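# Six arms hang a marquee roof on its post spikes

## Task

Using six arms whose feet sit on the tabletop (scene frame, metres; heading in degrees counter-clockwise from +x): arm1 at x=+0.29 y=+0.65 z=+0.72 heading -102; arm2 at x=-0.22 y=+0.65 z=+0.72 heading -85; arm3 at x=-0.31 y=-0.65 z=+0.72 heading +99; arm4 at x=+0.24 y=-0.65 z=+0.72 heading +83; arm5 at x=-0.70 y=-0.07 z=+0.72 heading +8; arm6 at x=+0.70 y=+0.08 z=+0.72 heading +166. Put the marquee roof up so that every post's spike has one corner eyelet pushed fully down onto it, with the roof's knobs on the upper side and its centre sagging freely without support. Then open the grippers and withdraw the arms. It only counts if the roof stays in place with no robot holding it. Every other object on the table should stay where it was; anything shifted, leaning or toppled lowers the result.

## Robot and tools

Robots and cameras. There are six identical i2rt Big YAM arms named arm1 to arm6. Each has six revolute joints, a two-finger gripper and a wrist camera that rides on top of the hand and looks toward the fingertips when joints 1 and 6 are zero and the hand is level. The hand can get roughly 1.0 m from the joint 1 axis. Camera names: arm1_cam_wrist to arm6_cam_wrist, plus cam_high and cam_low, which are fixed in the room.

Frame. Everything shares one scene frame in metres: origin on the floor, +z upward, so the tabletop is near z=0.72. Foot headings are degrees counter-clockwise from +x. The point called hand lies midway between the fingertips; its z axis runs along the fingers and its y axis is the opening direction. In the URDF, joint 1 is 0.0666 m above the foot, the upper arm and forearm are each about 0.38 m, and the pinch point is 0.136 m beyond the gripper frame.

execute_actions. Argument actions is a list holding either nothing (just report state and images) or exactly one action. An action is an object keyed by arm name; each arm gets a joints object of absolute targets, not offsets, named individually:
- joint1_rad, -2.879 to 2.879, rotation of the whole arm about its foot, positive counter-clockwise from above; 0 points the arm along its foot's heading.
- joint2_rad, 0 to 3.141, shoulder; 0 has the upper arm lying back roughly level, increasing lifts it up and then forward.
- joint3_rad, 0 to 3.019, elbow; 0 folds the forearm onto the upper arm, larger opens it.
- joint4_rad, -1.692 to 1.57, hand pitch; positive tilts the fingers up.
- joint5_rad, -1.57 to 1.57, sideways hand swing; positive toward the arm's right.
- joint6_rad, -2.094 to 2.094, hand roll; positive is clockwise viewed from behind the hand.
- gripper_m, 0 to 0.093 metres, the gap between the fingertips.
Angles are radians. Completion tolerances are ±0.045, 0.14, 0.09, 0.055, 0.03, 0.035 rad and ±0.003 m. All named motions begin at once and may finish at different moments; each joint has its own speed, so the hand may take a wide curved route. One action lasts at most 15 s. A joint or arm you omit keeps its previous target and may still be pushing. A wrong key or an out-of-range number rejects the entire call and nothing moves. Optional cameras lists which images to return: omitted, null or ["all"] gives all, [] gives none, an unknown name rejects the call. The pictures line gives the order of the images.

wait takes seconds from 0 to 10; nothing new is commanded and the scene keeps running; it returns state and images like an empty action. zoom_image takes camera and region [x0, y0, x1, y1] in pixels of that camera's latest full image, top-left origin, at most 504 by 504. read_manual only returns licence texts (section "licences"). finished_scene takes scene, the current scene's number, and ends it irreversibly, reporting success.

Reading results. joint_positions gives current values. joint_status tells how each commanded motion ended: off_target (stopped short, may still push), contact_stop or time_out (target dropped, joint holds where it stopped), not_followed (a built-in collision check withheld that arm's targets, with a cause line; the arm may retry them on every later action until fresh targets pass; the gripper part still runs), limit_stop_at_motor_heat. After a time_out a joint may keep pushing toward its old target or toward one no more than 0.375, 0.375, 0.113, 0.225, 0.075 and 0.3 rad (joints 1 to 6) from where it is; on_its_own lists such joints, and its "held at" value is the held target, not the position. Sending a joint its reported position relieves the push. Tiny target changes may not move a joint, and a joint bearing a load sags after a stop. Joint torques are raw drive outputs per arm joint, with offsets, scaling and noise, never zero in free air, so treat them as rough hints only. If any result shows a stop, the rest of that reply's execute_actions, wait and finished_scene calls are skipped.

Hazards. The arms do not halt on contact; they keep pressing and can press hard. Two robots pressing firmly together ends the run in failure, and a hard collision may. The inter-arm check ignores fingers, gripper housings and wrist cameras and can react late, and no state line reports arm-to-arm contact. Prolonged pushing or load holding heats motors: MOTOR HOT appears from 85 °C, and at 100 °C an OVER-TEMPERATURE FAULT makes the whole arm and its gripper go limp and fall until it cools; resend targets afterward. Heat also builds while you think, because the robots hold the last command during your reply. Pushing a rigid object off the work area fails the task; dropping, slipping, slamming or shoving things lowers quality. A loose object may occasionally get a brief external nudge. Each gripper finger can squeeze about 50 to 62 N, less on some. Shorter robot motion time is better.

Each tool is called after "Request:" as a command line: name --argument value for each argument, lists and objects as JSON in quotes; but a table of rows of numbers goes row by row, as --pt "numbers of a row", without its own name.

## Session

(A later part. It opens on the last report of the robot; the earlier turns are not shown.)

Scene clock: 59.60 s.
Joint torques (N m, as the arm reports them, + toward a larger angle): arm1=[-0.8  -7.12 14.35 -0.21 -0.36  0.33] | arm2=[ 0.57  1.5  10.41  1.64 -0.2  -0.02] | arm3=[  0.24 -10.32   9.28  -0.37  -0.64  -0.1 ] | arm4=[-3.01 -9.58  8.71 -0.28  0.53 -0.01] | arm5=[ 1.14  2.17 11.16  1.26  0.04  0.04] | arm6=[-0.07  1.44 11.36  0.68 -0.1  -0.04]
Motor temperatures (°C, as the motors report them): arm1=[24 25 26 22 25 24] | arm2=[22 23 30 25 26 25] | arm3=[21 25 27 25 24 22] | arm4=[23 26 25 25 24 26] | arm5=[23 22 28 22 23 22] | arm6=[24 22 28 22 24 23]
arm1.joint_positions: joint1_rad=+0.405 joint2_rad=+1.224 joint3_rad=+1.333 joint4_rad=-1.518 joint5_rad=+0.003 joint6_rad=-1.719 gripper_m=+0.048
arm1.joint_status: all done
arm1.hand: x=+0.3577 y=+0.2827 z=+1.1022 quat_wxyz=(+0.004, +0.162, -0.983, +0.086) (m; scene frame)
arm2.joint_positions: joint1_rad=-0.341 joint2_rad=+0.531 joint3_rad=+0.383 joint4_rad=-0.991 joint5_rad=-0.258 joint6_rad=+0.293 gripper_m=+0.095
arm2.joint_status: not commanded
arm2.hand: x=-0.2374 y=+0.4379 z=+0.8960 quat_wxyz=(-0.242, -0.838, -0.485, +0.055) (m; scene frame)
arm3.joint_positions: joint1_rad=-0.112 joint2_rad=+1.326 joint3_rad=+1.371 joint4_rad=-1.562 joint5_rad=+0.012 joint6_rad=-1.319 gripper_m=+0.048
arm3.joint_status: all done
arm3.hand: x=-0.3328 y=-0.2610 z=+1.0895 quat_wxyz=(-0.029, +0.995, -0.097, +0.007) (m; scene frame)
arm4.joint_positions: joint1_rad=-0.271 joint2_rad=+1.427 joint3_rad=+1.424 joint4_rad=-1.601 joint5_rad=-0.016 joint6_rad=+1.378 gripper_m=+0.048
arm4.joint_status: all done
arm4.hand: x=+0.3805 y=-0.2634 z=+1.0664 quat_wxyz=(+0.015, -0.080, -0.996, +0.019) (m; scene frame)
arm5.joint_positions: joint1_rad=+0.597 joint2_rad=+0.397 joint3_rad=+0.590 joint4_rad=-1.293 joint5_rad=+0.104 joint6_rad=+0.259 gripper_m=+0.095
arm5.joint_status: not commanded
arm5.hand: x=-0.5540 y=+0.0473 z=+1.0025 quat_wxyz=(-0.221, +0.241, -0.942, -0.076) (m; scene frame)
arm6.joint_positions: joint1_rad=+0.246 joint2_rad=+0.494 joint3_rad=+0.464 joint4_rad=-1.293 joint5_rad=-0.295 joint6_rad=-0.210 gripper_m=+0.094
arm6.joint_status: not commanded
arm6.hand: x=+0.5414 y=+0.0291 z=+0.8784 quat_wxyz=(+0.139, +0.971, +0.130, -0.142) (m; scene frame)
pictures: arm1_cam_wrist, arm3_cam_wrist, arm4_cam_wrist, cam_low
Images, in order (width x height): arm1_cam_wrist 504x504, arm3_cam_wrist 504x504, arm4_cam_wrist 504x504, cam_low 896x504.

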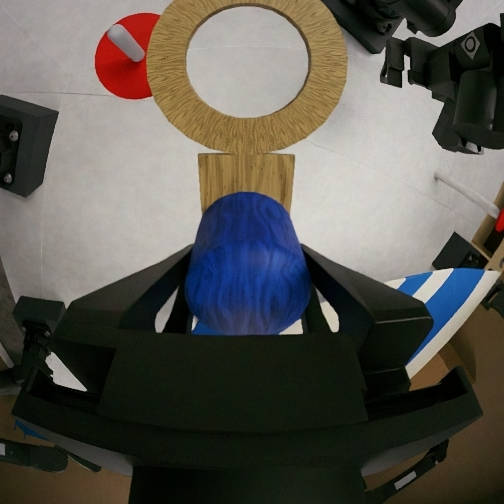

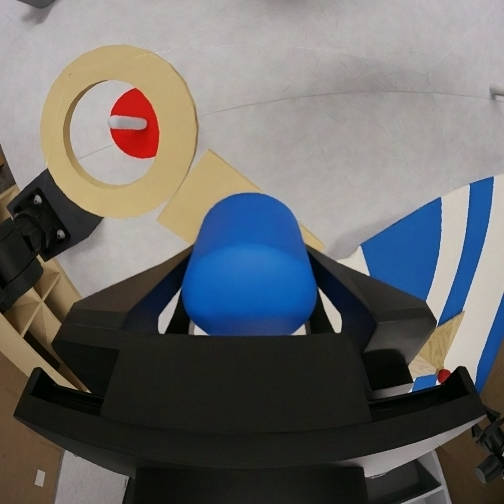

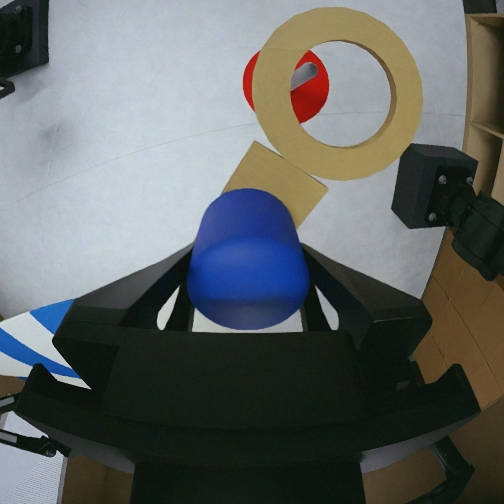

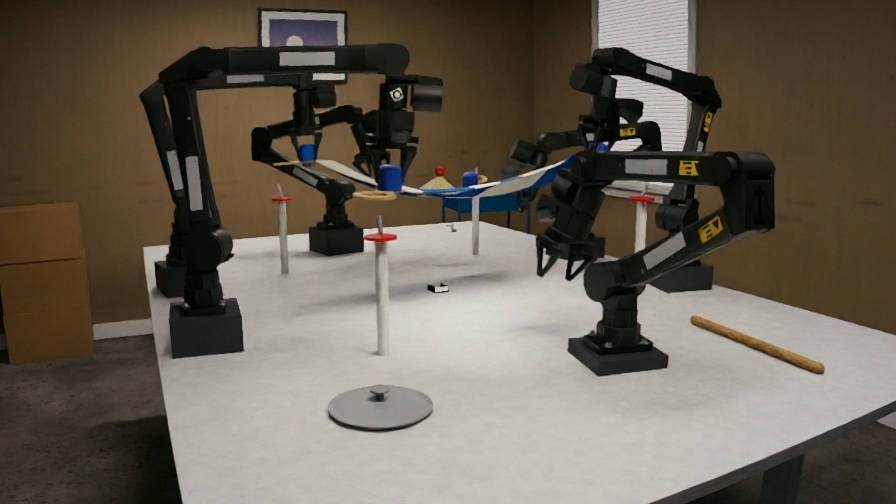

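Request:
execute_actions --actions '[{"arm4":{"joints":{"joint1_rad":-0.29,"joint2_rad":1.595}},"arm3":{"joints":{"joint1_rad":-0.15}}}]' --cameras '["arm4_cam_wrist","cam_low","cam_high"]'

Scene clock: 63.10 s.
Joint torques (N m, as the arm reports them, + toward a larger angle): arm1=[-0.65 -6.86 14.39 -0.23 -0.38  0.32] | arm2=[ 0.54  1.27 10.35  1.65 -0.23 -0.02] | arm3=[ -1.   -10.4    9.17  -0.37  -0.61  -0.09] | arm4=[ -2.2  -12.35   8.48  -0.85   0.3   -0.03] | arm5=[ 1.25  2.15 11.18  1.26  0.04  0.05] | arm6=[-0.07  1.41 11.37  0.67 -0.1  -0.04]
Motor temperatures (°C, as the motors report them): arm1=[24 25 27 22 25 24] | arm2=[22 23 30 25 26 25] | arm3=[21 25 27 25 24 22] | arm4=[23 26 25 25 24 26] | arm5=[23 22 28 22 23 22] | arm6=[24 22 28 22 24 23]
arm1.joint_positions: joint1_rad=+0.405 joint2_rad=+1.224 joint3_rad=+1.333 joint4_rad=-1.518 joint5_rad=+0.003 joint6_rad=-1.718 gripper_m=+0.048
arm1.joint_status: not commanded
arm1.hand: x=+0.3577 y=+0.2827 z=+1.1022 quat_wxyz=(+0.004, +0.162, -0.983, +0.086) (m; scene frame)
arm2.joint_positions: joint1_rad=-0.341 joint2_rad=+0.531 joint3_rad=+0.383 joint4_rad=-0.991 joint5_rad=-0.258 joint6_rad=+0.293 gripper_m=+0.095
arm2.joint_status: not commanded
arm2.hand: x=-0.2374 y=+0.4379 z=+0.8960 quat_wxyz=(-0.242, -0.838, -0.485, +0.055) (m; scene frame)
arm3.joint_positions: joint1_rad=-0.159 joint2_rad=+1.326 joint3_rad=+1.371 joint4_rad=-1.562 joint5_rad=+0.011 joint6_rad=-1.321 gripper_m=+0.048
arm3.joint_status: all done
arm3.hand: x=-0.3147 y=-0.2605 z=+1.0896 quat_wxyz=(-0.029, +0.992, -0.119, +0.007) (m; scene frame)
arm4.joint_positions: joint1_rad=-0.271 joint2_rad=+1.616 joint3_rad=+1.421 joint4_rad=-1.603 joint5_rad=-0.012 joint6_rad=+1.378 gripper_m=+0.048
arm4.joint_status: all done
arm4.hand: x=+0.3868 y=-0.2479 z=+0.9902 quat_wxyz=(+0.039, -0.080, -0.990, +0.113) (m; scene frame)
arm5.joint_positions: joint1_rad=+0.597 joint2_rad=+0.397 joint3_rad=+0.590 joint4_rad=-1.293 joint5_rad=+0.104 joint6_rad=+0.259 gripper_m=+0.095
arm5.joint_status: not commanded
arm5.hand: x=-0.5540 y=+0.0473 z=+1.0025 quat_wxyz=(-0.221, +0.241, -0.942, -0.076) (m; scene frame)
arm6.joint_positions: joint1_rad=+0.246 joint2_rad=+0.494 joint3_rad=+0.464 joint4_rad=-1.293 joint5_rad=-0.295 joint6_rad=-0.210 gripper_m=+0.094
arm6.joint_status: not commanded
arm6.hand: x=+0.5414 y=+0.0291 z=+0.8784 quat_wxyz=(+0.139, +0.971, +0.130, -0.142) (m; scene frame)
pictures: arm4_cam_wrist, cam_high, cam_low
Images, in order (width x height): arm4_cam_wrist 504x504, cam_high 896x504, cam_low 896x504.

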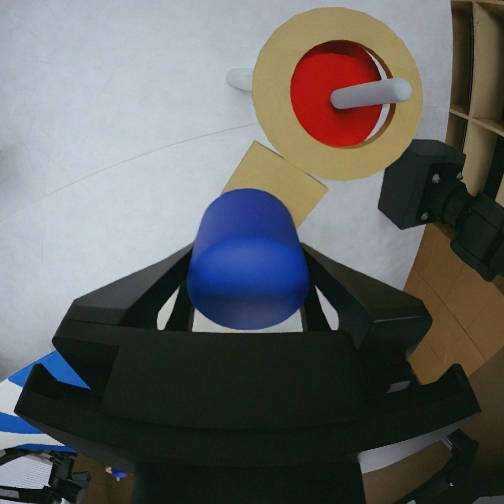

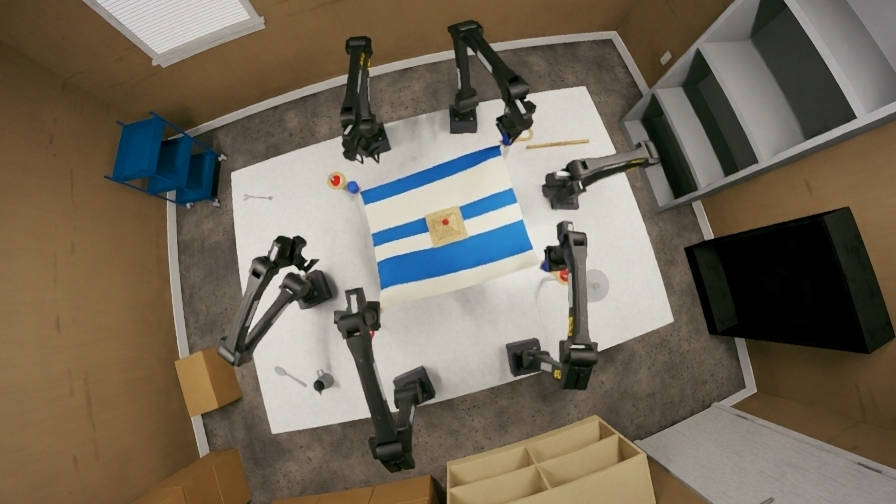

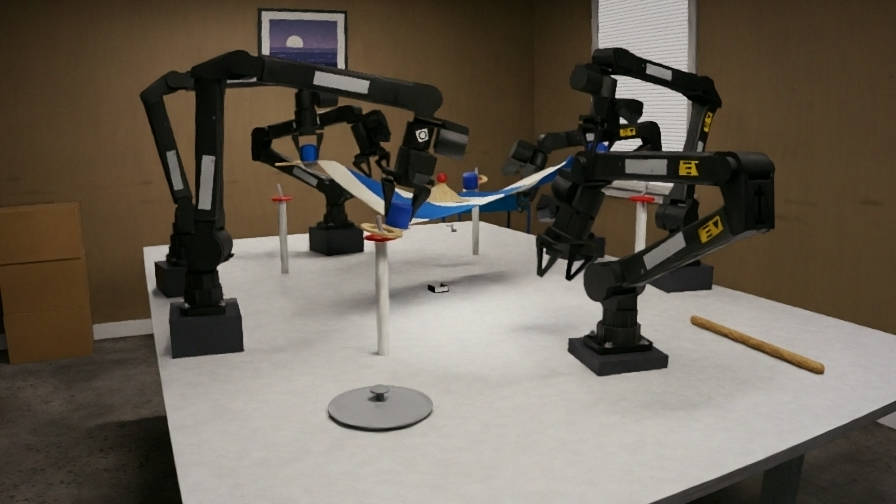

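Request:
execute_actions --actions '[]' --cameras '["cam_high","cam_low","arm4_cam_wrist","arm3_cam_wrist","arm1_cam_wrist"]'

Scene clock: 64.10 s.
Joint torques (N m, as the arm reports them, + toward a larger angle): arm1=[-0.89 -7.24 14.4  -0.17 -0.37  0.34] | arm2=[ 0.38  1.19 10.46  1.71 -0.21 -0.03] | arm3=[ -1.02 -10.34   9.19  -0.36  -0.6   -0.09] | arm4=[ -1.2  -13.57   8.53  -0.79   0.33  -0.04] | arm5=[ 1.29  2.24 11.14  1.29  0.04  0.04] | arm6=[-0.09  1.44 11.36  0.68 -0.1  -0.04]
Motor temperatures (°C, as the motors report them): arm1=[24 25 27 22 25 24] | arm2=[22 23 30 25 26 25] | arm3=[21 25 27 25 24 22] | arm4=[23 26 25 25 24 26] | arm5=[23 22 28 22 23 22] | arm6=[24 22 28 22 24 23]
arm1.joint_positions: joint1_rad=+0.405 joint2_rad=+1.224 joint3_rad=+1.333 joint4_rad=-1.518 joint5_rad=+0.003 joint6_rad=-1.718 gripper_m=+0.048
arm1.joint_status: not commanded
arm1.hand: x=+0.3577 y=+0.2827 z=+1.1022 quat_wxyz=(+0.004, +0.162, -0.983, +0.086) (m; scene frame)
arm2.joint_positions: joint1_rad=-0.341 joint2_rad=+0.531 joint3_rad=+0.383 joint4_rad=-0.991 joint5_rad=-0.258 joint6_rad=+0.293 gripper_m=+0.095
arm2.joint_status: not commanded
arm2.hand: x=-0.2374 y=+0.4379 z=+0.8960 quat_wxyz=(-0.242, -0.838, -0.485, +0.055) (m; scene frame)
arm3.joint_positions: joint1_rad=-0.159 joint2_rad=+1.326 joint3_rad=+1.371 joint4_rad=-1.562 joint5_rad=+0.011 joint6_rad=-1.321 gripper_m=+0.048
arm3.joint_status: all done
arm3.hand: x=-0.3147 y=-0.2605 z=+1.0896 quat_wxyz=(-0.029, +0.992, -0.119, +0.007) (m; scene frame)
arm4.joint_positions: joint1_rad=-0.271 joint2_rad=+1.616 joint3_rad=+1.421 joint4_rad=-1.603 joint5_rad=-0.012 joint6_rad=+1.378 gripper_m=+0.048
arm4.joint_status: all done
arm4.hand: x=+0.3868 y=-0.2479 z=+0.9902 quat_wxyz=(+0.039, -0.080, -0.990, +0.113) (m; scene frame)
arm5.joint_positions: joint1_rad=+0.597 joint2_rad=+0.397 joint3_rad=+0.590 joint4_rad=-1.293 joint5_rad=+0.104 joint6_rad=+0.259 gripper_m=+0.095
arm5.joint_status: not commanded
arm5.hand: x=-0.5540 y=+0.0473 z=+1.0025 quat_wxyz=(-0.221, +0.241, -0.942, -0.076) (m; scene frame)
arm6.joint_positions: joint1_rad=+0.246 joint2_rad=+0.494 joint3_rad=+0.464 joint4_rad=-1.293 joint5_rad=-0.295 joint6_rad=-0.210 gripper_m=+0.094
arm6.joint_status: not commanded
arm6.hand: x=+0.5414 y=+0.0291 z=+0.8784 quat_wxyz=(+0.139, +0.971, +0.130, -0.142) (m; scene frame)
pictures: arm1_cam_wrist, arm3_cam_wrist, arm4_cam_wrist, cam_high, cam_low
Images, in order (width x height): arm1_cam_wrist 504x504, arm3_cam_wrist 504x504, arm4_cam_wrist 504x504, cam_high 896x504, cam_low 896x504.

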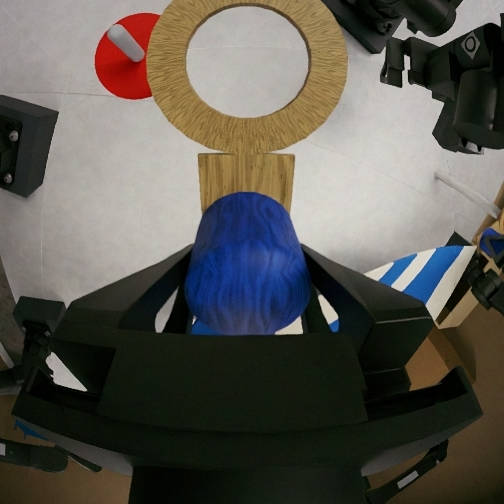

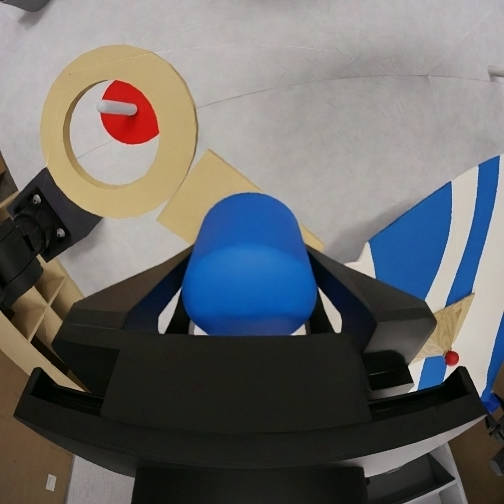

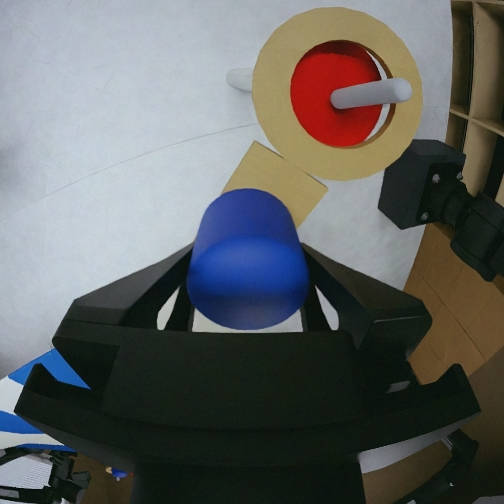

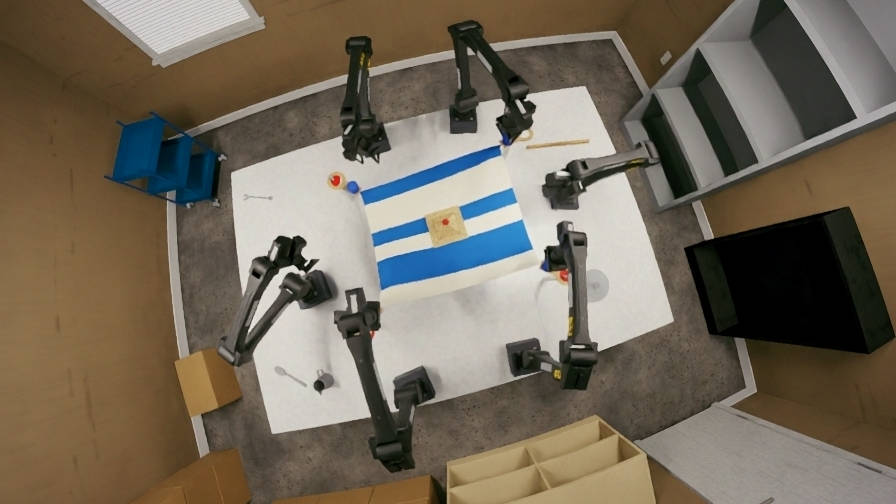

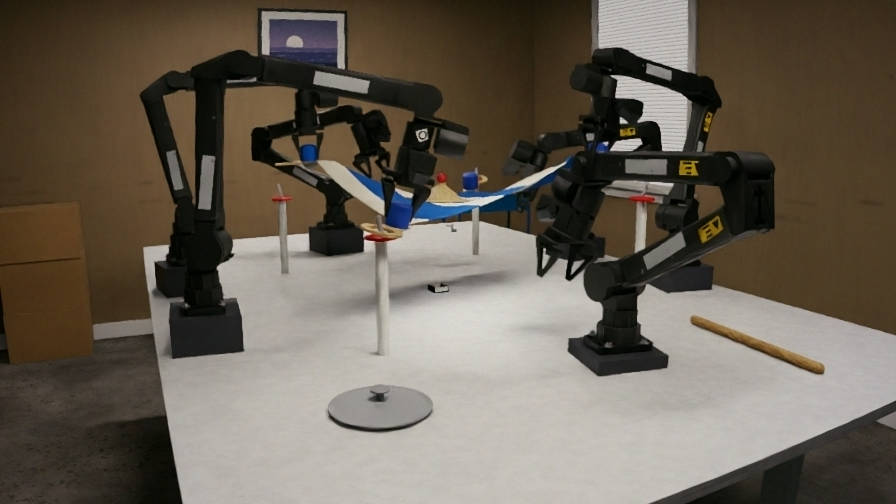

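Request:
zoom_image --camera "cam_low" --region '[330, 170, 490, 270]'

Region (330, 170, 490, 270) of cam_low's 896x504 image, scaled by 3.150, with more detail than that image has; it fills the top 315 rows of this view, and the rest is white.

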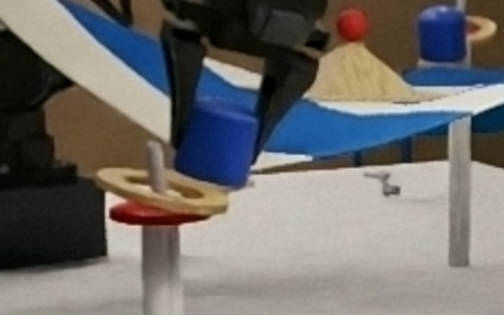

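Request:
execute_actions --actions '[{"arm4":{"joints":{"gripper_m":0.09}}}]' --cameras '["cam_low","arm4_cam_wrist"]'

Scene clock: 65.00 s.
Joint torques (N m, as the arm reports them, + toward a larger angle): arm1=[-0.78 -7.02 14.4  -0.14 -0.36  0.35] | arm2=[ 0.66  1.07 10.34  1.74 -0.23  0.01] | arm3=[ -0.98 -10.4    9.19  -0.36  -0.42  -0.06] | arm4=[ -1.76 -11.76   8.63  -0.71   0.02  -0.01] | arm5=[ 1.15  2.25 11.16  1.24  0.03  0.05] | arm6=[-0.08  1.46 11.36  0.68 -0.1  -0.04]
Motor temperatures (°C, as the motors report them): arm1=[24 25 27 22 25 24] | arm2=[22 23 30 25 26 25] | arm3=[21 25 27 25 24 22] | arm4=[23 26 25 25 24 26] | arm5=[23 22 28 22 23 22] | arm6=[24 22 28 22 24 23]
arm1.joint_positions: joint1_rad=+0.405 joint2_rad=+1.224 joint3_rad=+1.333 joint4_rad=-1.518 joint5_rad=+0.003 joint6_rad=-1.718 gripper_m=+0.048
arm1.joint_status: not commanded
arm1.hand: x=+0.3577 y=+0.2827 z=+1.1022 quat_wxyz=(+0.004, +0.162, -0.983, +0.086) (m; scene frame)
arm2.joint_positions: joint1_rad=-0.341 joint2_rad=+0.531 joint3_rad=+0.383 joint4_rad=-0.991 joint5_rad=-0.258 joint6_rad=+0.293 gripper_m=+0.095
arm2.joint_status: not commanded
arm2.hand: x=-0.2374 y=+0.4379 z=+0.8960 quat_wxyz=(-0.242, -0.838, -0.485, +0.055) (m; scene frame)
arm3.joint_positions: joint1_rad=-0.159 joint2_rad=+1.326 joint3_rad=+1.371 joint4_rad=-1.562 joint5_rad=+0.008 joint6_rad=-1.324 gripper_m=+0.048
arm3.joint_status: not commanded
arm3.hand: x=-0.3153 y=-0.2605 z=+1.0896 quat_wxyz=(-0.029, +0.993, -0.118, +0.005) (m; scene frame)
arm4.joint_positions: joint1_rad=-0.283 joint2_rad=+1.616 joint3_rad=+1.421 joint4_rad=-1.603 joint5_rad=-0.002 joint6_rad=+1.378 gripper_m=+0.090
arm4.joint_status: all done
arm4.hand: x=+0.3929 y=-0.2502 z=+0.9901 quat_wxyz=(+0.035, -0.085, -0.989, +0.114) (m; scene frame)
arm5.joint_positions: joint1_rad=+0.597 joint2_rad=+0.397 joint3_rad=+0.590 joint4_rad=-1.293 joint5_rad=+0.104 joint6_rad=+0.259 gripper_m=+0.095
arm5.joint_status: not commanded
arm5.hand: x=-0.5540 y=+0.0473 z=+1.0025 quat_wxyz=(-0.221, +0.241, -0.942, -0.076) (m; scene frame)
arm6.joint_positions: joint1_rad=+0.246 joint2_rad=+0.494 joint3_rad=+0.464 joint4_rad=-1.293 joint5_rad=-0.295 joint6_rad=-0.210 gripper_m=+0.094
arm6.joint_status: not commanded
arm6.hand: x=+0.5414 y=+0.0291 z=+0.8784 quat_wxyz=(+0.139, +0.971, +0.130, -0.142) (m; scene frame)
pictures: arm4_cam_wrist, cam_low
Images, in order (width x height): arm4_cam_wrist 504x504, cam_low 896x504.

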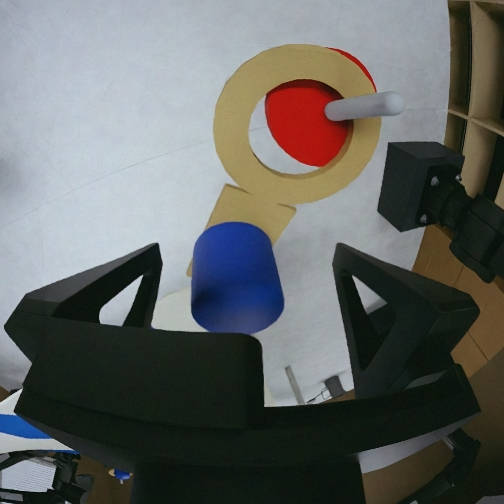

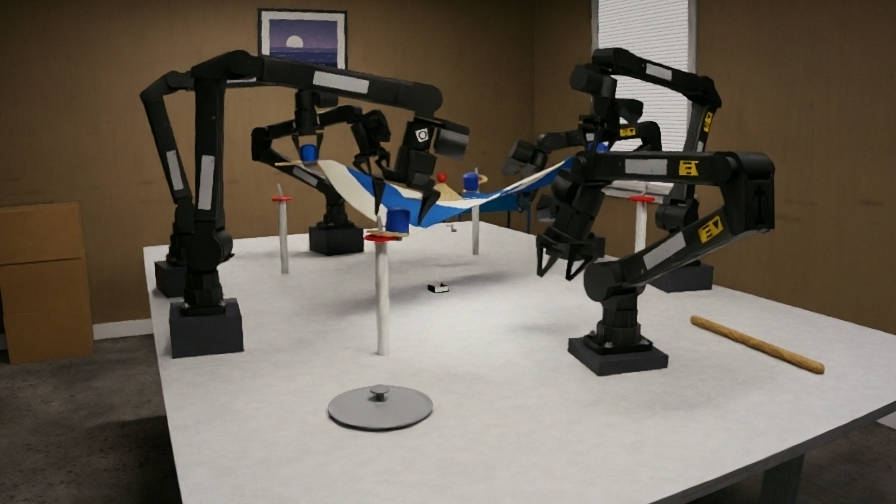

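Request:
execute_actions --actions '[{"arm4":{"joints":{"gripper_m":0.093,"joint2_rad":1.44,"joint4_rad":-1.55}}}]' --cameras '["cam_low","arm4_cam_wrist"]'

Scene clock: 66.77 s.
Joint torques (N m, as the arm reports them, + toward a larger angle): arm1=[-0.91 -7.26 14.43 -0.21 -0.37  0.32] | arm2=[ 0.68  1.7  10.33  1.66 -0.24  0.01] | arm3=[ -0.96 -10.41   9.19  -0.35  -0.43  -0.05] | arm4=[-0.7  -9.43  9.18  0.58 -0.01  0.  ] | arm5=[ 1.25  2.19 11.13  1.25  0.04  0.05] | arm6=[-0.08  1.46 11.36  0.68 -0.1  -0.04]
Motor temperatures (°C, as the motors report them): arm1=[24 25 28 22 25 24] | arm2=[22 23 30 25 26 25] | arm3=[21 25 27 25 24 22] | arm4=[23 26 25 25 24 26] | arm5=[23 22 28 22 23 22] | arm6=[24 22 29 22 24 23]
arm1.joint_positions: joint1_rad=+0.405 joint2_rad=+1.224 joint3_rad=+1.333 joint4_rad=-1.518 joint5_rad=+0.003 joint6_rad=-1.718 gripper_m=+0.048
arm1.joint_status: not commanded
arm1.hand: x=+0.3577 y=+0.2827 z=+1.1022 quat_wxyz=(+0.004, +0.162, -0.983, +0.086) (m; scene frame)
arm2.joint_positions: joint1_rad=-0.341 joint2_rad=+0.531 joint3_rad=+0.383 joint4_rad=-0.991 joint5_rad=-0.258 joint6_rad=+0.293 gripper_m=+0.095
arm2.joint_status: not commanded
arm2.hand: x=-0.2374 y=+0.4379 z=+0.8960 quat_wxyz=(-0.242, -0.838, -0.485, +0.055) (m; scene frame)
arm3.joint_positions: joint1_rad=-0.159 joint2_rad=+1.326 joint3_rad=+1.371 joint4_rad=-1.562 joint5_rad=+0.008 joint6_rad=-1.324 gripper_m=+0.048
arm3.joint_status: not commanded
arm3.hand: x=-0.3153 y=-0.2605 z=+1.0896 quat_wxyz=(-0.029, +0.993, -0.118, +0.005) (m; scene frame)
arm4.joint_positions: joint1_rad=-0.283 joint2_rad=+1.429 joint3_rad=+1.421 joint4_rad=-1.559 joint5_rad=-0.002 joint6_rad=+1.378 gripper_m=+0.093
arm4.joint_status: all done
arm4.hand: x=+0.3906 y=-0.2566 z=+1.0642 quat_wxyz=(+0.003, -0.086, -0.996, +0.003) (m; scene frame)
arm5.joint_positions: joint1_rad=+0.597 joint2_rad=+0.397 joint3_rad=+0.590 joint4_rad=-1.293 joint5_rad=+0.104 joint6_rad=+0.259 gripper_m=+0.095
arm5.joint_status: not commanded
arm5.hand: x=-0.5540 y=+0.0473 z=+1.0025 quat_wxyz=(-0.221, +0.241, -0.942, -0.076) (m; scene frame)
arm6.joint_positions: joint1_rad=+0.246 joint2_rad=+0.494 joint3_rad=+0.464 joint4_rad=-1.293 joint5_rad=-0.295 joint6_rad=-0.210 gripper_m=+0.094
arm6.joint_status: not commanded
arm6.hand: x=+0.5414 y=+0.0291 z=+0.8784 quat_wxyz=(+0.139, +0.971, +0.130, -0.142) (m; scene frame)
pictures: arm4_cam_wrist, cam_low
Images, in order (width x height): arm4_cam_wrist 504x504, cam_low 896x504.

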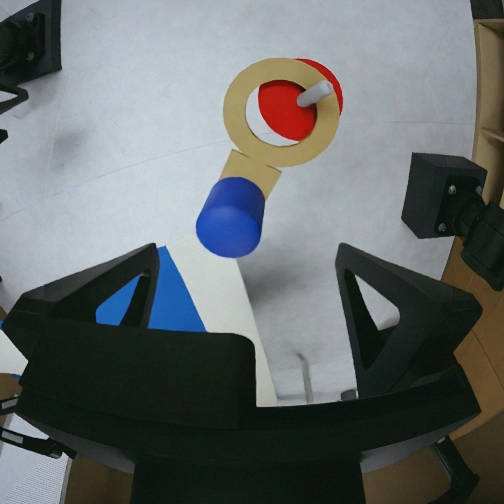

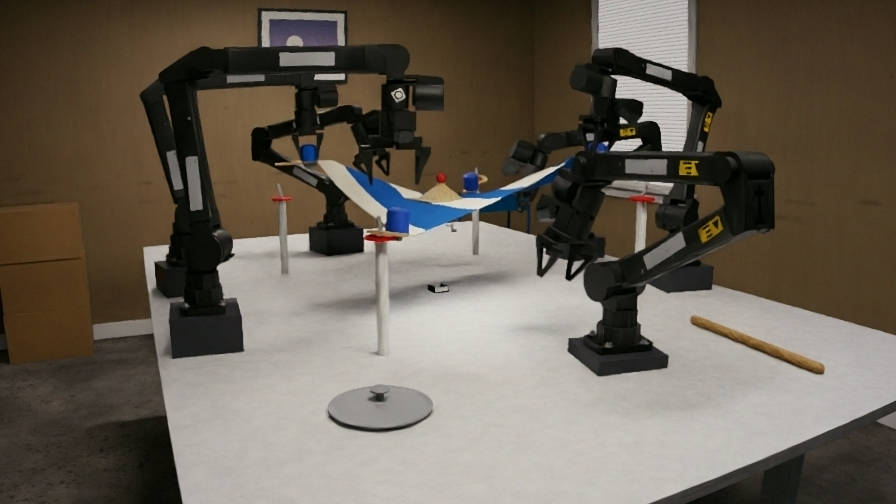

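Request:
execute_actions --actions '[{"arm4":{"joints":{"joint2_rad":1.0}},"arm3":{"joints":{"joint1_rad":-0.092,"joint2_rad":1.308,"joint3_rad":1.303,"joint4_rad":-1.575,"joint6_rad":-1.34}}}]' --cameras '["cam_low","cam_high","arm3_cam_wrist"]'

Scene clock: 69.63 s.
Joint torques (N m, as the arm reports them, + toward a larger angle): arm1=[-0.61 -7.05 14.48 -0.17 -0.38  0.34] | arm2=[ 1.17  1.46 10.49  1.64 -0.2  -0.02] | arm3=[ -0.74 -10.71   9.    -0.42  -0.48  -0.07] | arm4=[-0.37 -3.12  9.16  1.25  0.03  0.  ] | arm5=[ 1.13  2.36 11.15  1.24  0.02  0.05] | arm6=[-0.08  1.45 11.37  0.67 -0.1  -0.04]
Motor temperatures (°C, as the motors report them): arm1=[24 25 28 22 25 24] | arm2=[22 23 31 25 26 25] | arm3=[21 25 27 25 24 22] | arm4=[23 26 25 25 24 26] | arm5=[23 22 28 22 23 22] | arm6=[24 22 29 22 24 23]
arm1.joint_positions: joint1_rad=+0.405 joint2_rad=+1.224 joint3_rad=+1.333 joint4_rad=-1.518 joint5_rad=+0.003 joint6_rad=-1.718 gripper_m=+0.048
arm1.joint_status: not commanded
arm1.hand: x=+0.3577 y=+0.2827 z=+1.1022 quat_wxyz=(+0.004, +0.162, -0.983, +0.086) (m; scene frame)
arm2.joint_positions: joint1_rad=-0.341 joint2_rad=+0.531 joint3_rad=+0.383 joint4_rad=-0.991 joint5_rad=-0.258 joint6_rad=+0.293 gripper_m=+0.095
arm2.joint_status: not commanded
arm2.hand: x=-0.2374 y=+0.4379 z=+0.8960 quat_wxyz=(-0.242, -0.838, -0.485, +0.055) (m; scene frame)
arm3.joint_positions: joint1_rad=-0.105 joint2_rad=+1.322 joint3_rad=+1.305 joint4_rad=-1.562 joint5_rad=+0.009 joint6_rad=-1.328 gripper_m=+0.048
arm3.joint_status: all done
arm3.hand: x=-0.3348 y=-0.2774 z=+1.0654 quat_wxyz=(+0.002, +0.996, -0.089, +0.010) (m; scene frame)
arm4.joint_positions: joint1_rad=-0.283 joint2_rad=+0.999 joint3_rad=+1.421 joint4_rad=-1.556 joint5_rad=-0.002 joint6_rad=+1.378 gripper_m=+0.093
arm4.joint_status: all done
arm4.hand: x=+0.3588 y=-0.3409 z=+1.2182 quat_wxyz=(-0.056, -0.084, -0.974, -0.204) (m; scene frame)
arm5.joint_positions: joint1_rad=+0.597 joint2_rad=+0.397 joint3_rad=+0.590 joint4_rad=-1.293 joint5_rad=+0.104 joint6_rad=+0.259 gripper_m=+0.095
arm5.joint_status: not commanded
arm5.hand: x=-0.5540 y=+0.0473 z=+1.0025 quat_wxyz=(-0.221, +0.241, -0.942, -0.076) (m; scene frame)
arm6.joint_positions: joint1_rad=+0.246 joint2_rad=+0.494 joint3_rad=+0.464 joint4_rad=-1.293 joint5_rad=-0.295 joint6_rad=-0.210 gripper_m=+0.094
arm6.joint_status: not commanded
arm6.hand: x=+0.5414 y=+0.0291 z=+0.8784 quat_wxyz=(+0.139, +0.971, +0.130, -0.142) (m; scene frame)
pictures: arm3_cam_wrist, cam_high, cam_low
Images, in order (width x height): arm3_cam_wrist 504x504, cam_high 896x504, cam_low 896x504.

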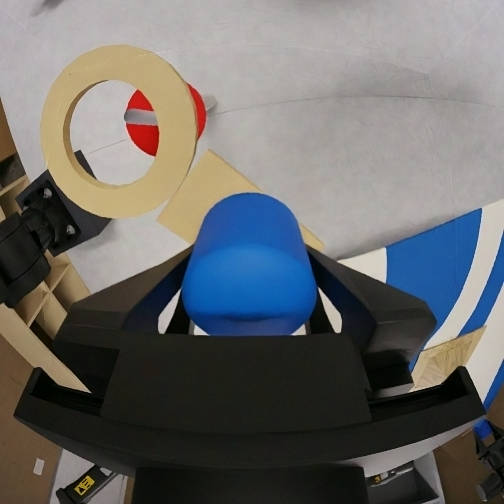

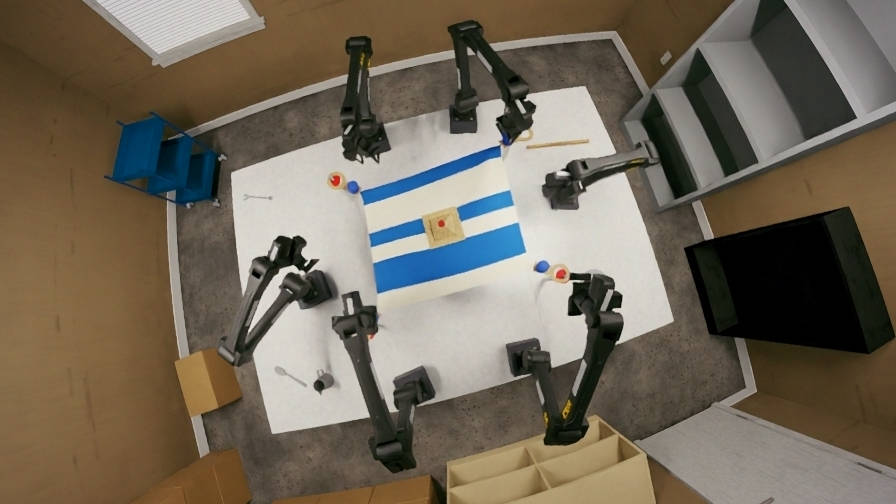

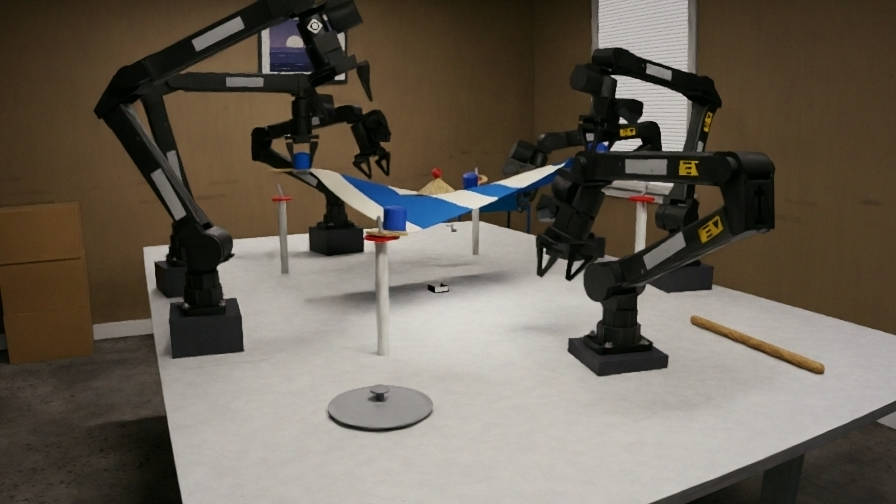

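Request:
execute_actions --actions '[{"arm3":{"joints":{"joint2_rad":1.44}}}]' --cameras '["cam_low","arm3_cam_wrist"]'

Scene clock: 71.33 s.
Joint torques (N m, as the arm reports them, + toward a larger angle): arm1=[-0.57 -7.15 14.45 -0.22 -0.38  0.32] | arm2=[ 0.63  1.42 10.35  1.73 -0.23 -0.02] | arm3=[ -0.72 -12.69   8.65  -0.67  -0.48  -0.08] | arm4=[-1.25 -3.28  9.14  0.99  0.04 -0.08] | arm5=[ 1.27  2.3  11.15  1.26  0.03  0.04] | arm6=[-0.12  1.44 11.36  0.67 -0.1  -0.04]
Motor temperatures (°C, as the motors report them): arm1=[24 25 28 22 25 24] | arm2=[22 23 31 25 26 25] | arm3=[21 25 27 25 24 22] | arm4=[23 26 25 25 24 26] | arm5=[23 22 28 22 23 22] | arm6=[24 22 29 22 24 23]
arm1.joint_positions: joint1_rad=+0.404 joint2_rad=+1.224 joint3_rad=+1.333 joint4_rad=-1.518 joint5_rad=+0.003 joint6_rad=-1.718 gripper_m=+0.048
arm1.joint_status: not commanded
arm1.hand: x=+0.3575 y=+0.2827 z=+1.1022 quat_wxyz=(+0.004, +0.162, -0.983, +0.086) (m; scene frame)
arm2.joint_positions: joint1_rad=-0.341 joint2_rad=+0.531 joint3_rad=+0.383 joint4_rad=-0.991 joint5_rad=-0.258 joint6_rad=+0.293 gripper_m=+0.095
arm2.joint_status: not commanded
arm2.hand: x=-0.2374 y=+0.4379 z=+0.8960 quat_wxyz=(-0.242, -0.838, -0.485, +0.055) (m; scene frame)
arm3.joint_positions: joint1_rad=-0.105 joint2_rad=+1.458 joint3_rad=+1.305 joint4_rad=-1.562 joint5_rad=+0.009 joint6_rad=-1.328 gripper_m=+0.048
arm3.joint_status: all done
arm3.hand: x=-0.3353 y=-0.2627 z=+1.0165 quat_wxyz=(+0.069, +0.993, -0.089, +0.020) (m; scene frame)
arm4.joint_positions: joint1_rad=-0.283 joint2_rad=+0.999 joint3_rad=+1.421 joint4_rad=-1.556 joint5_rad=-0.002 joint6_rad=+1.378 gripper_m=+0.093
arm4.joint_status: not commanded
arm4.hand: x=+0.3588 y=-0.3409 z=+1.2182 quat_wxyz=(-0.056, -0.084, -0.974, -0.204) (m; scene frame)
arm5.joint_positions: joint1_rad=+0.597 joint2_rad=+0.397 joint3_rad=+0.590 joint4_rad=-1.293 joint5_rad=+0.104 joint6_rad=+0.259 gripper_m=+0.095
arm5.joint_status: not commanded
arm5.hand: x=-0.5540 y=+0.0473 z=+1.0025 quat_wxyz=(-0.221, +0.241, -0.942, -0.076) (m; scene frame)
arm6.joint_positions: joint1_rad=+0.246 joint2_rad=+0.494 joint3_rad=+0.464 joint4_rad=-1.293 joint5_rad=-0.295 joint6_rad=-0.210 gripper_m=+0.094
arm6.joint_status: not commanded
arm6.hand: x=+0.5414 y=+0.0291 z=+0.8784 quat_wxyz=(+0.139, +0.971, +0.130, -0.142) (m; scene frame)
pictures: arm3_cam_wrist, cam_low
Images, in order (width x height): arm3_cam_wrist 504x504, cam_low 896x504.

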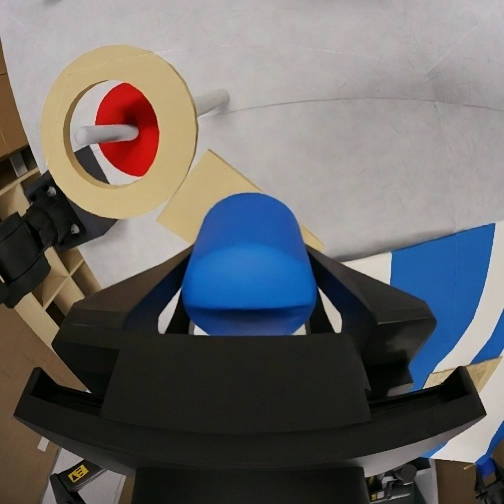

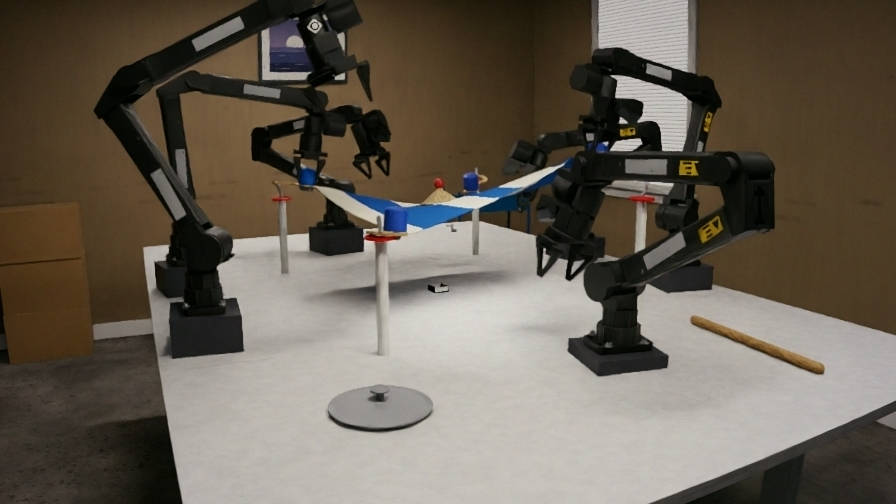

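Request:
execute_actions --actions '[{"arm3":{"joints":{"joint3_rad":1.265}}}]' --cameras '["cam_low","arm3_cam_wrist"]'

Scene clock: 72.27 s.
Joint torques (N m, as the arm reports them, + toward a larger angle): arm1=[-0.67 -6.99 14.45 -0.15 -0.4   0.35] | arm2=[ 0.38  1.69 10.42  1.73 -0.2  -0.04] | arm3=[ -0.71 -12.29   8.06  -0.71  -0.48  -0.09] | arm4=[-0.98 -2.2   9.13  1.28  0.03 -0.09] | arm5=[ 1.25  2.34 11.1   1.23  0.05  0.04] | arm6=[-0.1   1.41 11.36  0.67 -0.1  -0.04]
Motor temperatures (°C, as the motors report them): arm1=[24 25 28 22 25 24] | arm2=[22 23 31 25 26 25] | arm3=[21 25 26 25 24 22] | arm4=[23 26 25 25 24 26] | arm5=[23 22 28 22 23 22] | arm6=[24 22 29 22 24 23]
arm1.joint_positions: joint1_rad=+0.404 joint2_rad=+1.224 joint3_rad=+1.333 joint4_rad=-1.518 joint5_rad=+0.003 joint6_rad=-1.718 gripper_m=+0.048
arm1.joint_status: not commanded
arm1.hand: x=+0.3575 y=+0.2827 z=+1.1022 quat_wxyz=(+0.004, +0.162, -0.983, +0.086) (m; scene frame)
arm2.joint_positions: joint1_rad=-0.341 joint2_rad=+0.531 joint3_rad=+0.383 joint4_rad=-0.991 joint5_rad=-0.258 joint6_rad=+0.293 gripper_m=+0.095
arm2.joint_status: not commanded
arm2.hand: x=-0.2374 y=+0.4379 z=+0.8960 quat_wxyz=(-0.242, -0.838, -0.485, +0.055) (m; scene frame)
arm3.joint_positions: joint1_rad=-0.105 joint2_rad=+1.456 joint3_rad=+1.272 joint4_rad=-1.562 joint5_rad=+0.009 joint6_rad=-1.328 gripper_m=+0.048
arm3.joint_status: all done
arm3.hand: x=-0.3345 y=-0.2728 z=+1.0065 quat_wxyz=(+0.083, +0.992, -0.089, +0.022) (m; scene frame)
arm4.joint_positions: joint1_rad=-0.283 joint2_rad=+0.999 joint3_rad=+1.421 joint4_rad=-1.556 joint5_rad=-0.002 joint6_rad=+1.378 gripper_m=+0.093
arm4.joint_status: not commanded
arm4.hand: x=+0.3588 y=-0.3409 z=+1.2182 quat_wxyz=(-0.056, -0.084, -0.974, -0.204) (m; scene frame)
arm5.joint_positions: joint1_rad=+0.597 joint2_rad=+0.397 joint3_rad=+0.590 joint4_rad=-1.293 joint5_rad=+0.104 joint6_rad=+0.259 gripper_m=+0.095
arm5.joint_status: not commanded
arm5.hand: x=-0.5540 y=+0.0473 z=+1.0025 quat_wxyz=(-0.221, +0.241, -0.942, -0.076) (m; scene frame)
arm6.joint_positions: joint1_rad=+0.246 joint2_rad=+0.494 joint3_rad=+0.464 joint4_rad=-1.293 joint5_rad=-0.295 joint6_rad=-0.210 gripper_m=+0.094
arm6.joint_status: not commanded
arm6.hand: x=+0.5414 y=+0.0291 z=+0.8784 quat_wxyz=(+0.139, +0.971, +0.130, -0.142) (m; scene frame)
pictures: arm3_cam_wrist, cam_low
Images, in order (width x height): arm3_cam_wrist 504x504, cam_low 896x504.

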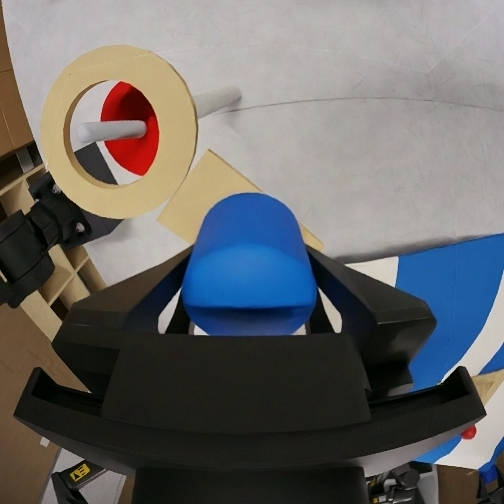

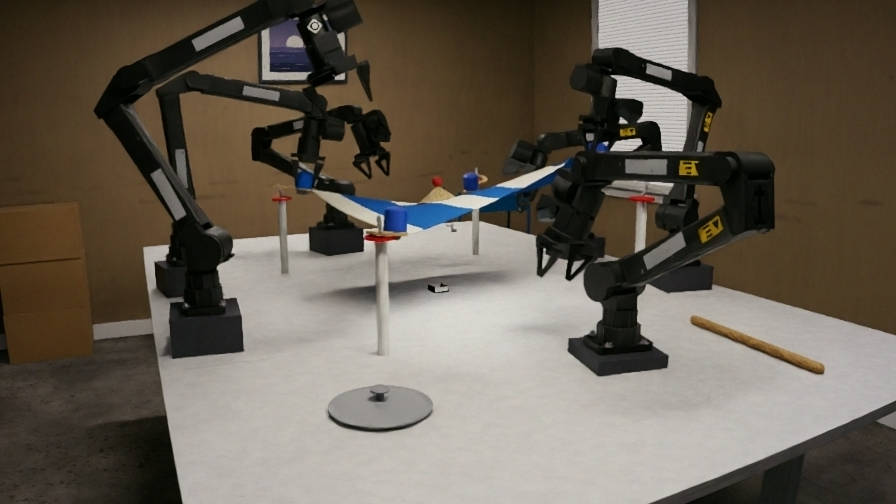

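Request:
zoom_image --camera "cam_low" --region '[240, 140, 360, 230]'

Region (240, 140, 360, 230) of cam_low's 896x504 image, scaled by 4.200, with more detail than that image has; it fills the top 378 rows of this view, and the rest is white.

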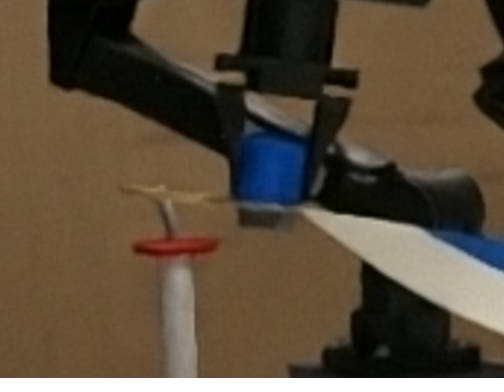

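Request:
execute_actions --actions '[{"arm3":{"joints":{"joint3_rad":1.225,"joint4_rad":-1.505}}}]' --cameras '["cam_low","arm3_cam_wrist"]'

Scene clock: 74.57 s.
Joint torques (N m, as the arm reports them, + toward a larger angle): arm1=[-0.81 -7.03 14.44 -0.18 -0.38  0.34] | arm2=[ 0.67  1.82 10.42  1.56 -0.18  0.03] | arm3=[ -0.68 -12.38   7.97  -0.12  -0.48  -0.08] | arm4=[-0.83 -2.11  9.38  1.37  0.02 -0.05] | arm5=[ 1.28  2.45 11.11  1.29  0.05  0.05] | arm6=[-0.1   1.46 11.36  0.69 -0.1  -0.04]
Motor temperatures (°C, as the motors report them): arm1=[24 25 29 22 25 24] | arm2=[22 23 31 25 26 25] | arm3=[21 25 26 25 24 22] | arm4=[23 26 25 25 24 26] | arm5=[23 22 28 22 23 22] | arm6=[24 22 29 22 24 23]
arm1.joint_positions: joint1_rad=+0.404 joint2_rad=+1.224 joint3_rad=+1.333 joint4_rad=-1.518 joint5_rad=+0.003 joint6_rad=-1.718 gripper_m=+0.048
arm1.joint_status: not commanded
arm1.hand: x=+0.3574 y=+0.2826 z=+1.1022 quat_wxyz=(+0.004, +0.162, -0.983, +0.086) (m; scene frame)
arm2.joint_positions: joint1_rad=-0.341 joint2_rad=+0.531 joint3_rad=+0.383 joint4_rad=-0.991 joint5_rad=-0.258 joint6_rad=+0.293 gripper_m=+0.095
arm2.joint_status: not commanded
arm2.hand: x=-0.2374 y=+0.4379 z=+0.8960 quat_wxyz=(-0.242, -0.838, -0.485, +0.055) (m; scene frame)
arm3.joint_positions: joint1_rad=-0.105 joint2_rad=+1.453 joint3_rad=+1.233 joint4_rad=-1.509 joint5_rad=+0.009 joint6_rad=-1.328 gripper_m=+0.048
arm3.joint_status: all done
arm3.hand: x=-0.3344 y=-0.2726 z=+0.9920 quat_wxyz=(+0.075, +0.993, -0.089, +0.021) (m; scene frame)
arm4.joint_positions: joint1_rad=-0.283 joint2_rad=+0.999 joint3_rad=+1.421 joint4_rad=-1.556 joint5_rad=-0.002 joint6_rad=+1.378 gripper_m=+0.093
arm4.joint_status: not commanded
arm4.hand: x=+0.3588 y=-0.3409 z=+1.2182 quat_wxyz=(-0.056, -0.084, -0.974, -0.204) (m; scene frame)
arm5.joint_positions: joint1_rad=+0.597 joint2_rad=+0.397 joint3_rad=+0.590 joint4_rad=-1.293 joint5_rad=+0.104 joint6_rad=+0.259 gripper_m=+0.095
arm5.joint_status: not commanded
arm5.hand: x=-0.5540 y=+0.0473 z=+1.0025 quat_wxyz=(-0.221, +0.241, -0.942, -0.076) (m; scene frame)
arm6.joint_positions: joint1_rad=+0.246 joint2_rad=+0.494 joint3_rad=+0.464 joint4_rad=-1.293 joint5_rad=-0.295 joint6_rad=-0.210 gripper_m=+0.094
arm6.joint_status: not commanded
arm6.hand: x=+0.5414 y=+0.0291 z=+0.8784 quat_wxyz=(+0.139, +0.971, +0.130, -0.142) (m; scene frame)
pictures: arm3_cam_wrist, cam_low
Images, in order (width x height): arm3_cam_wrist 504x504, cam_low 896x504.

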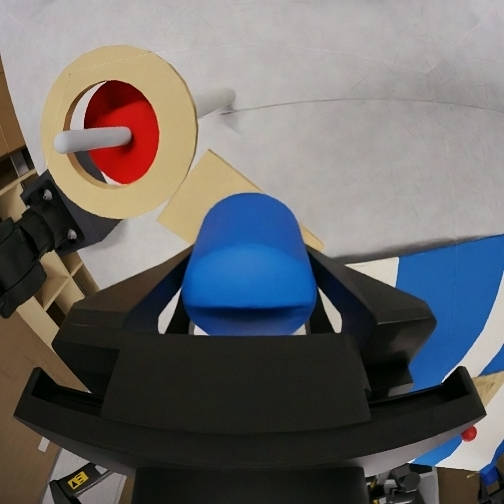

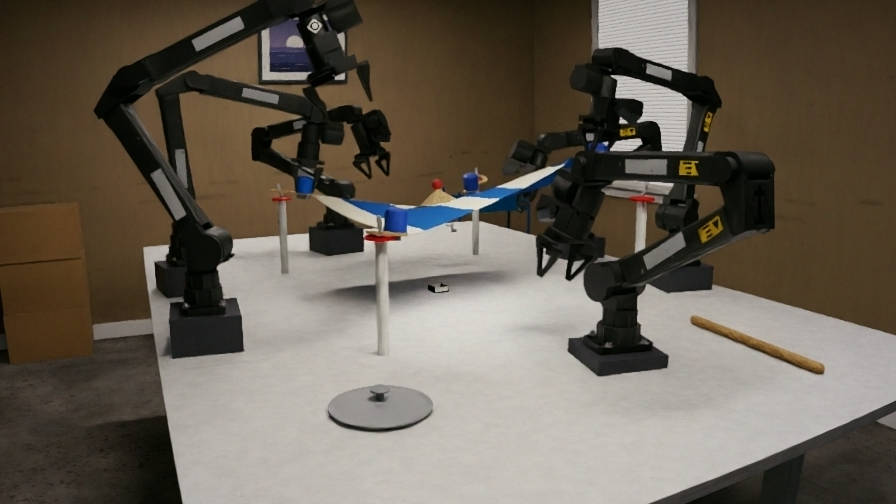

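Spike is through the ring now. Continue down.

Request:
execute_actions --actions '[{"arm3":{"joints":{"joint3_rad":1.18,"joint4_rad":-1.46}}}]' --cameras '["cam_low","arm3_cam_wrist"]'

Scene clock: 75.43 s.
Joint torques (N m, as the arm reports them, + toward a larger angle): arm1=[-0.46 -6.83 14.52 -0.2  -0.35  0.34] | arm2=[ 0.89  1.37 10.36  1.69 -0.22  0.  ] | arm3=[ -0.7  -11.68   7.52  -0.07  -0.45  -0.07] | arm4=[-1.89 -3.2   9.16  1.44 -0.02 -0.07] | arm5=[ 1.36  2.32 11.14  1.25  0.03  0.06] | arm6=[-0.07  1.43 11.36  0.67 -0.1  -0.04]
Motor temperatures (°C, as the motors report them): arm1=[24 25 29 22 25 24] | arm2=[22 23 31 25 26 25] | arm3=[21 25 26 25 24 22] | arm4=[23 26 25 25 24 26] | arm5=[23 22 28 22 23 22] | arm6=[24 22 29 22 24 23]
arm1.joint_positions: joint1_rad=+0.404 joint2_rad=+1.224 joint3_rad=+1.333 joint4_rad=-1.518 joint5_rad=+0.003 joint6_rad=-1.718 gripper_m=+0.048
arm1.joint_status: not commanded
arm1.hand: x=+0.3573 y=+0.2826 z=+1.1022 quat_wxyz=(+0.004, +0.161, -0.983, +0.086) (m; scene frame)
arm2.joint_positions: joint1_rad=-0.341 joint2_rad=+0.531 joint3_rad=+0.383 joint4_rad=-0.991 joint5_rad=-0.258 joint6_rad=+0.293 gripper_m=+0.095
arm2.joint_status: not commanded
arm2.hand: x=-0.2374 y=+0.4379 z=+0.8960 quat_wxyz=(-0.242, -0.838, -0.485, +0.055) (m; scene frame)
arm3.joint_positions: joint1_rad=-0.105 joint2_rad=+1.448 joint3_rad=+1.194 joint4_rad=-1.465 joint5_rad=+0.008 joint6_rad=-1.329 gripper_m=+0.048
arm3.joint_status: all done
arm3.hand: x=-0.3342 y=-0.2750 z=+0.9793 quat_wxyz=(+0.070, +0.993, -0.089, +0.020) (m; scene frame)
arm4.joint_positions: joint1_rad=-0.283 joint2_rad=+0.999 joint3_rad=+1.421 joint4_rad=-1.556 joint5_rad=-0.002 joint6_rad=+1.378 gripper_m=+0.093
arm4.joint_status: not commanded
arm4.hand: x=+0.3588 y=-0.3409 z=+1.2182 quat_wxyz=(-0.056, -0.084, -0.974, -0.204) (m; scene frame)
arm5.joint_positions: joint1_rad=+0.597 joint2_rad=+0.397 joint3_rad=+0.590 joint4_rad=-1.293 joint5_rad=+0.104 joint6_rad=+0.259 gripper_m=+0.095
arm5.joint_status: not commanded
arm5.hand: x=-0.5540 y=+0.0473 z=+1.0025 quat_wxyz=(-0.221, +0.241, -0.942, -0.076) (m; scene frame)
arm6.joint_positions: joint1_rad=+0.246 joint2_rad=+0.494 joint3_rad=+0.464 joint4_rad=-1.293 joint5_rad=-0.295 joint6_rad=-0.210 gripper_m=+0.094
arm6.joint_status: not commanded
arm6.hand: x=+0.5414 y=+0.0291 z=+0.8784 quat_wxyz=(+0.139, +0.971, +0.130, -0.142) (m; scene frame)
pictures: arm3_cam_wrist, cam_low
Images, in order (width x height): arm3_cam_wrist 504x504, cam_low 896x504.

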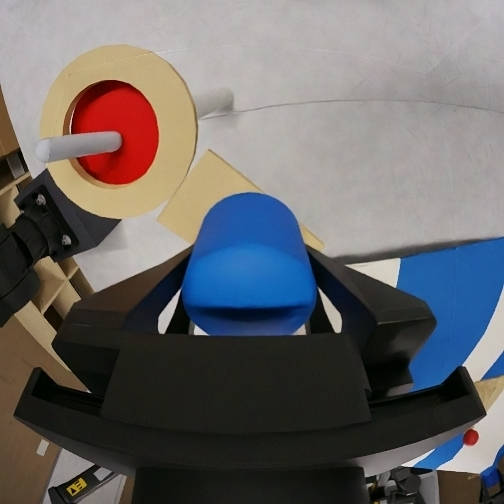

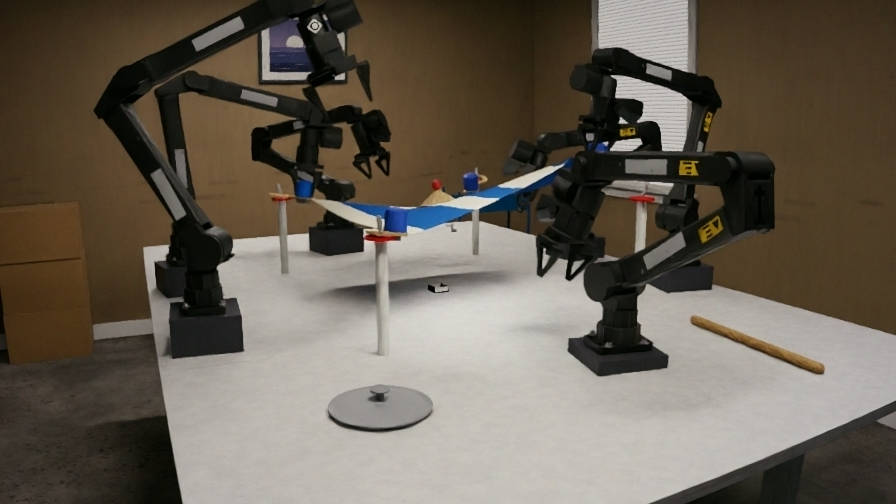

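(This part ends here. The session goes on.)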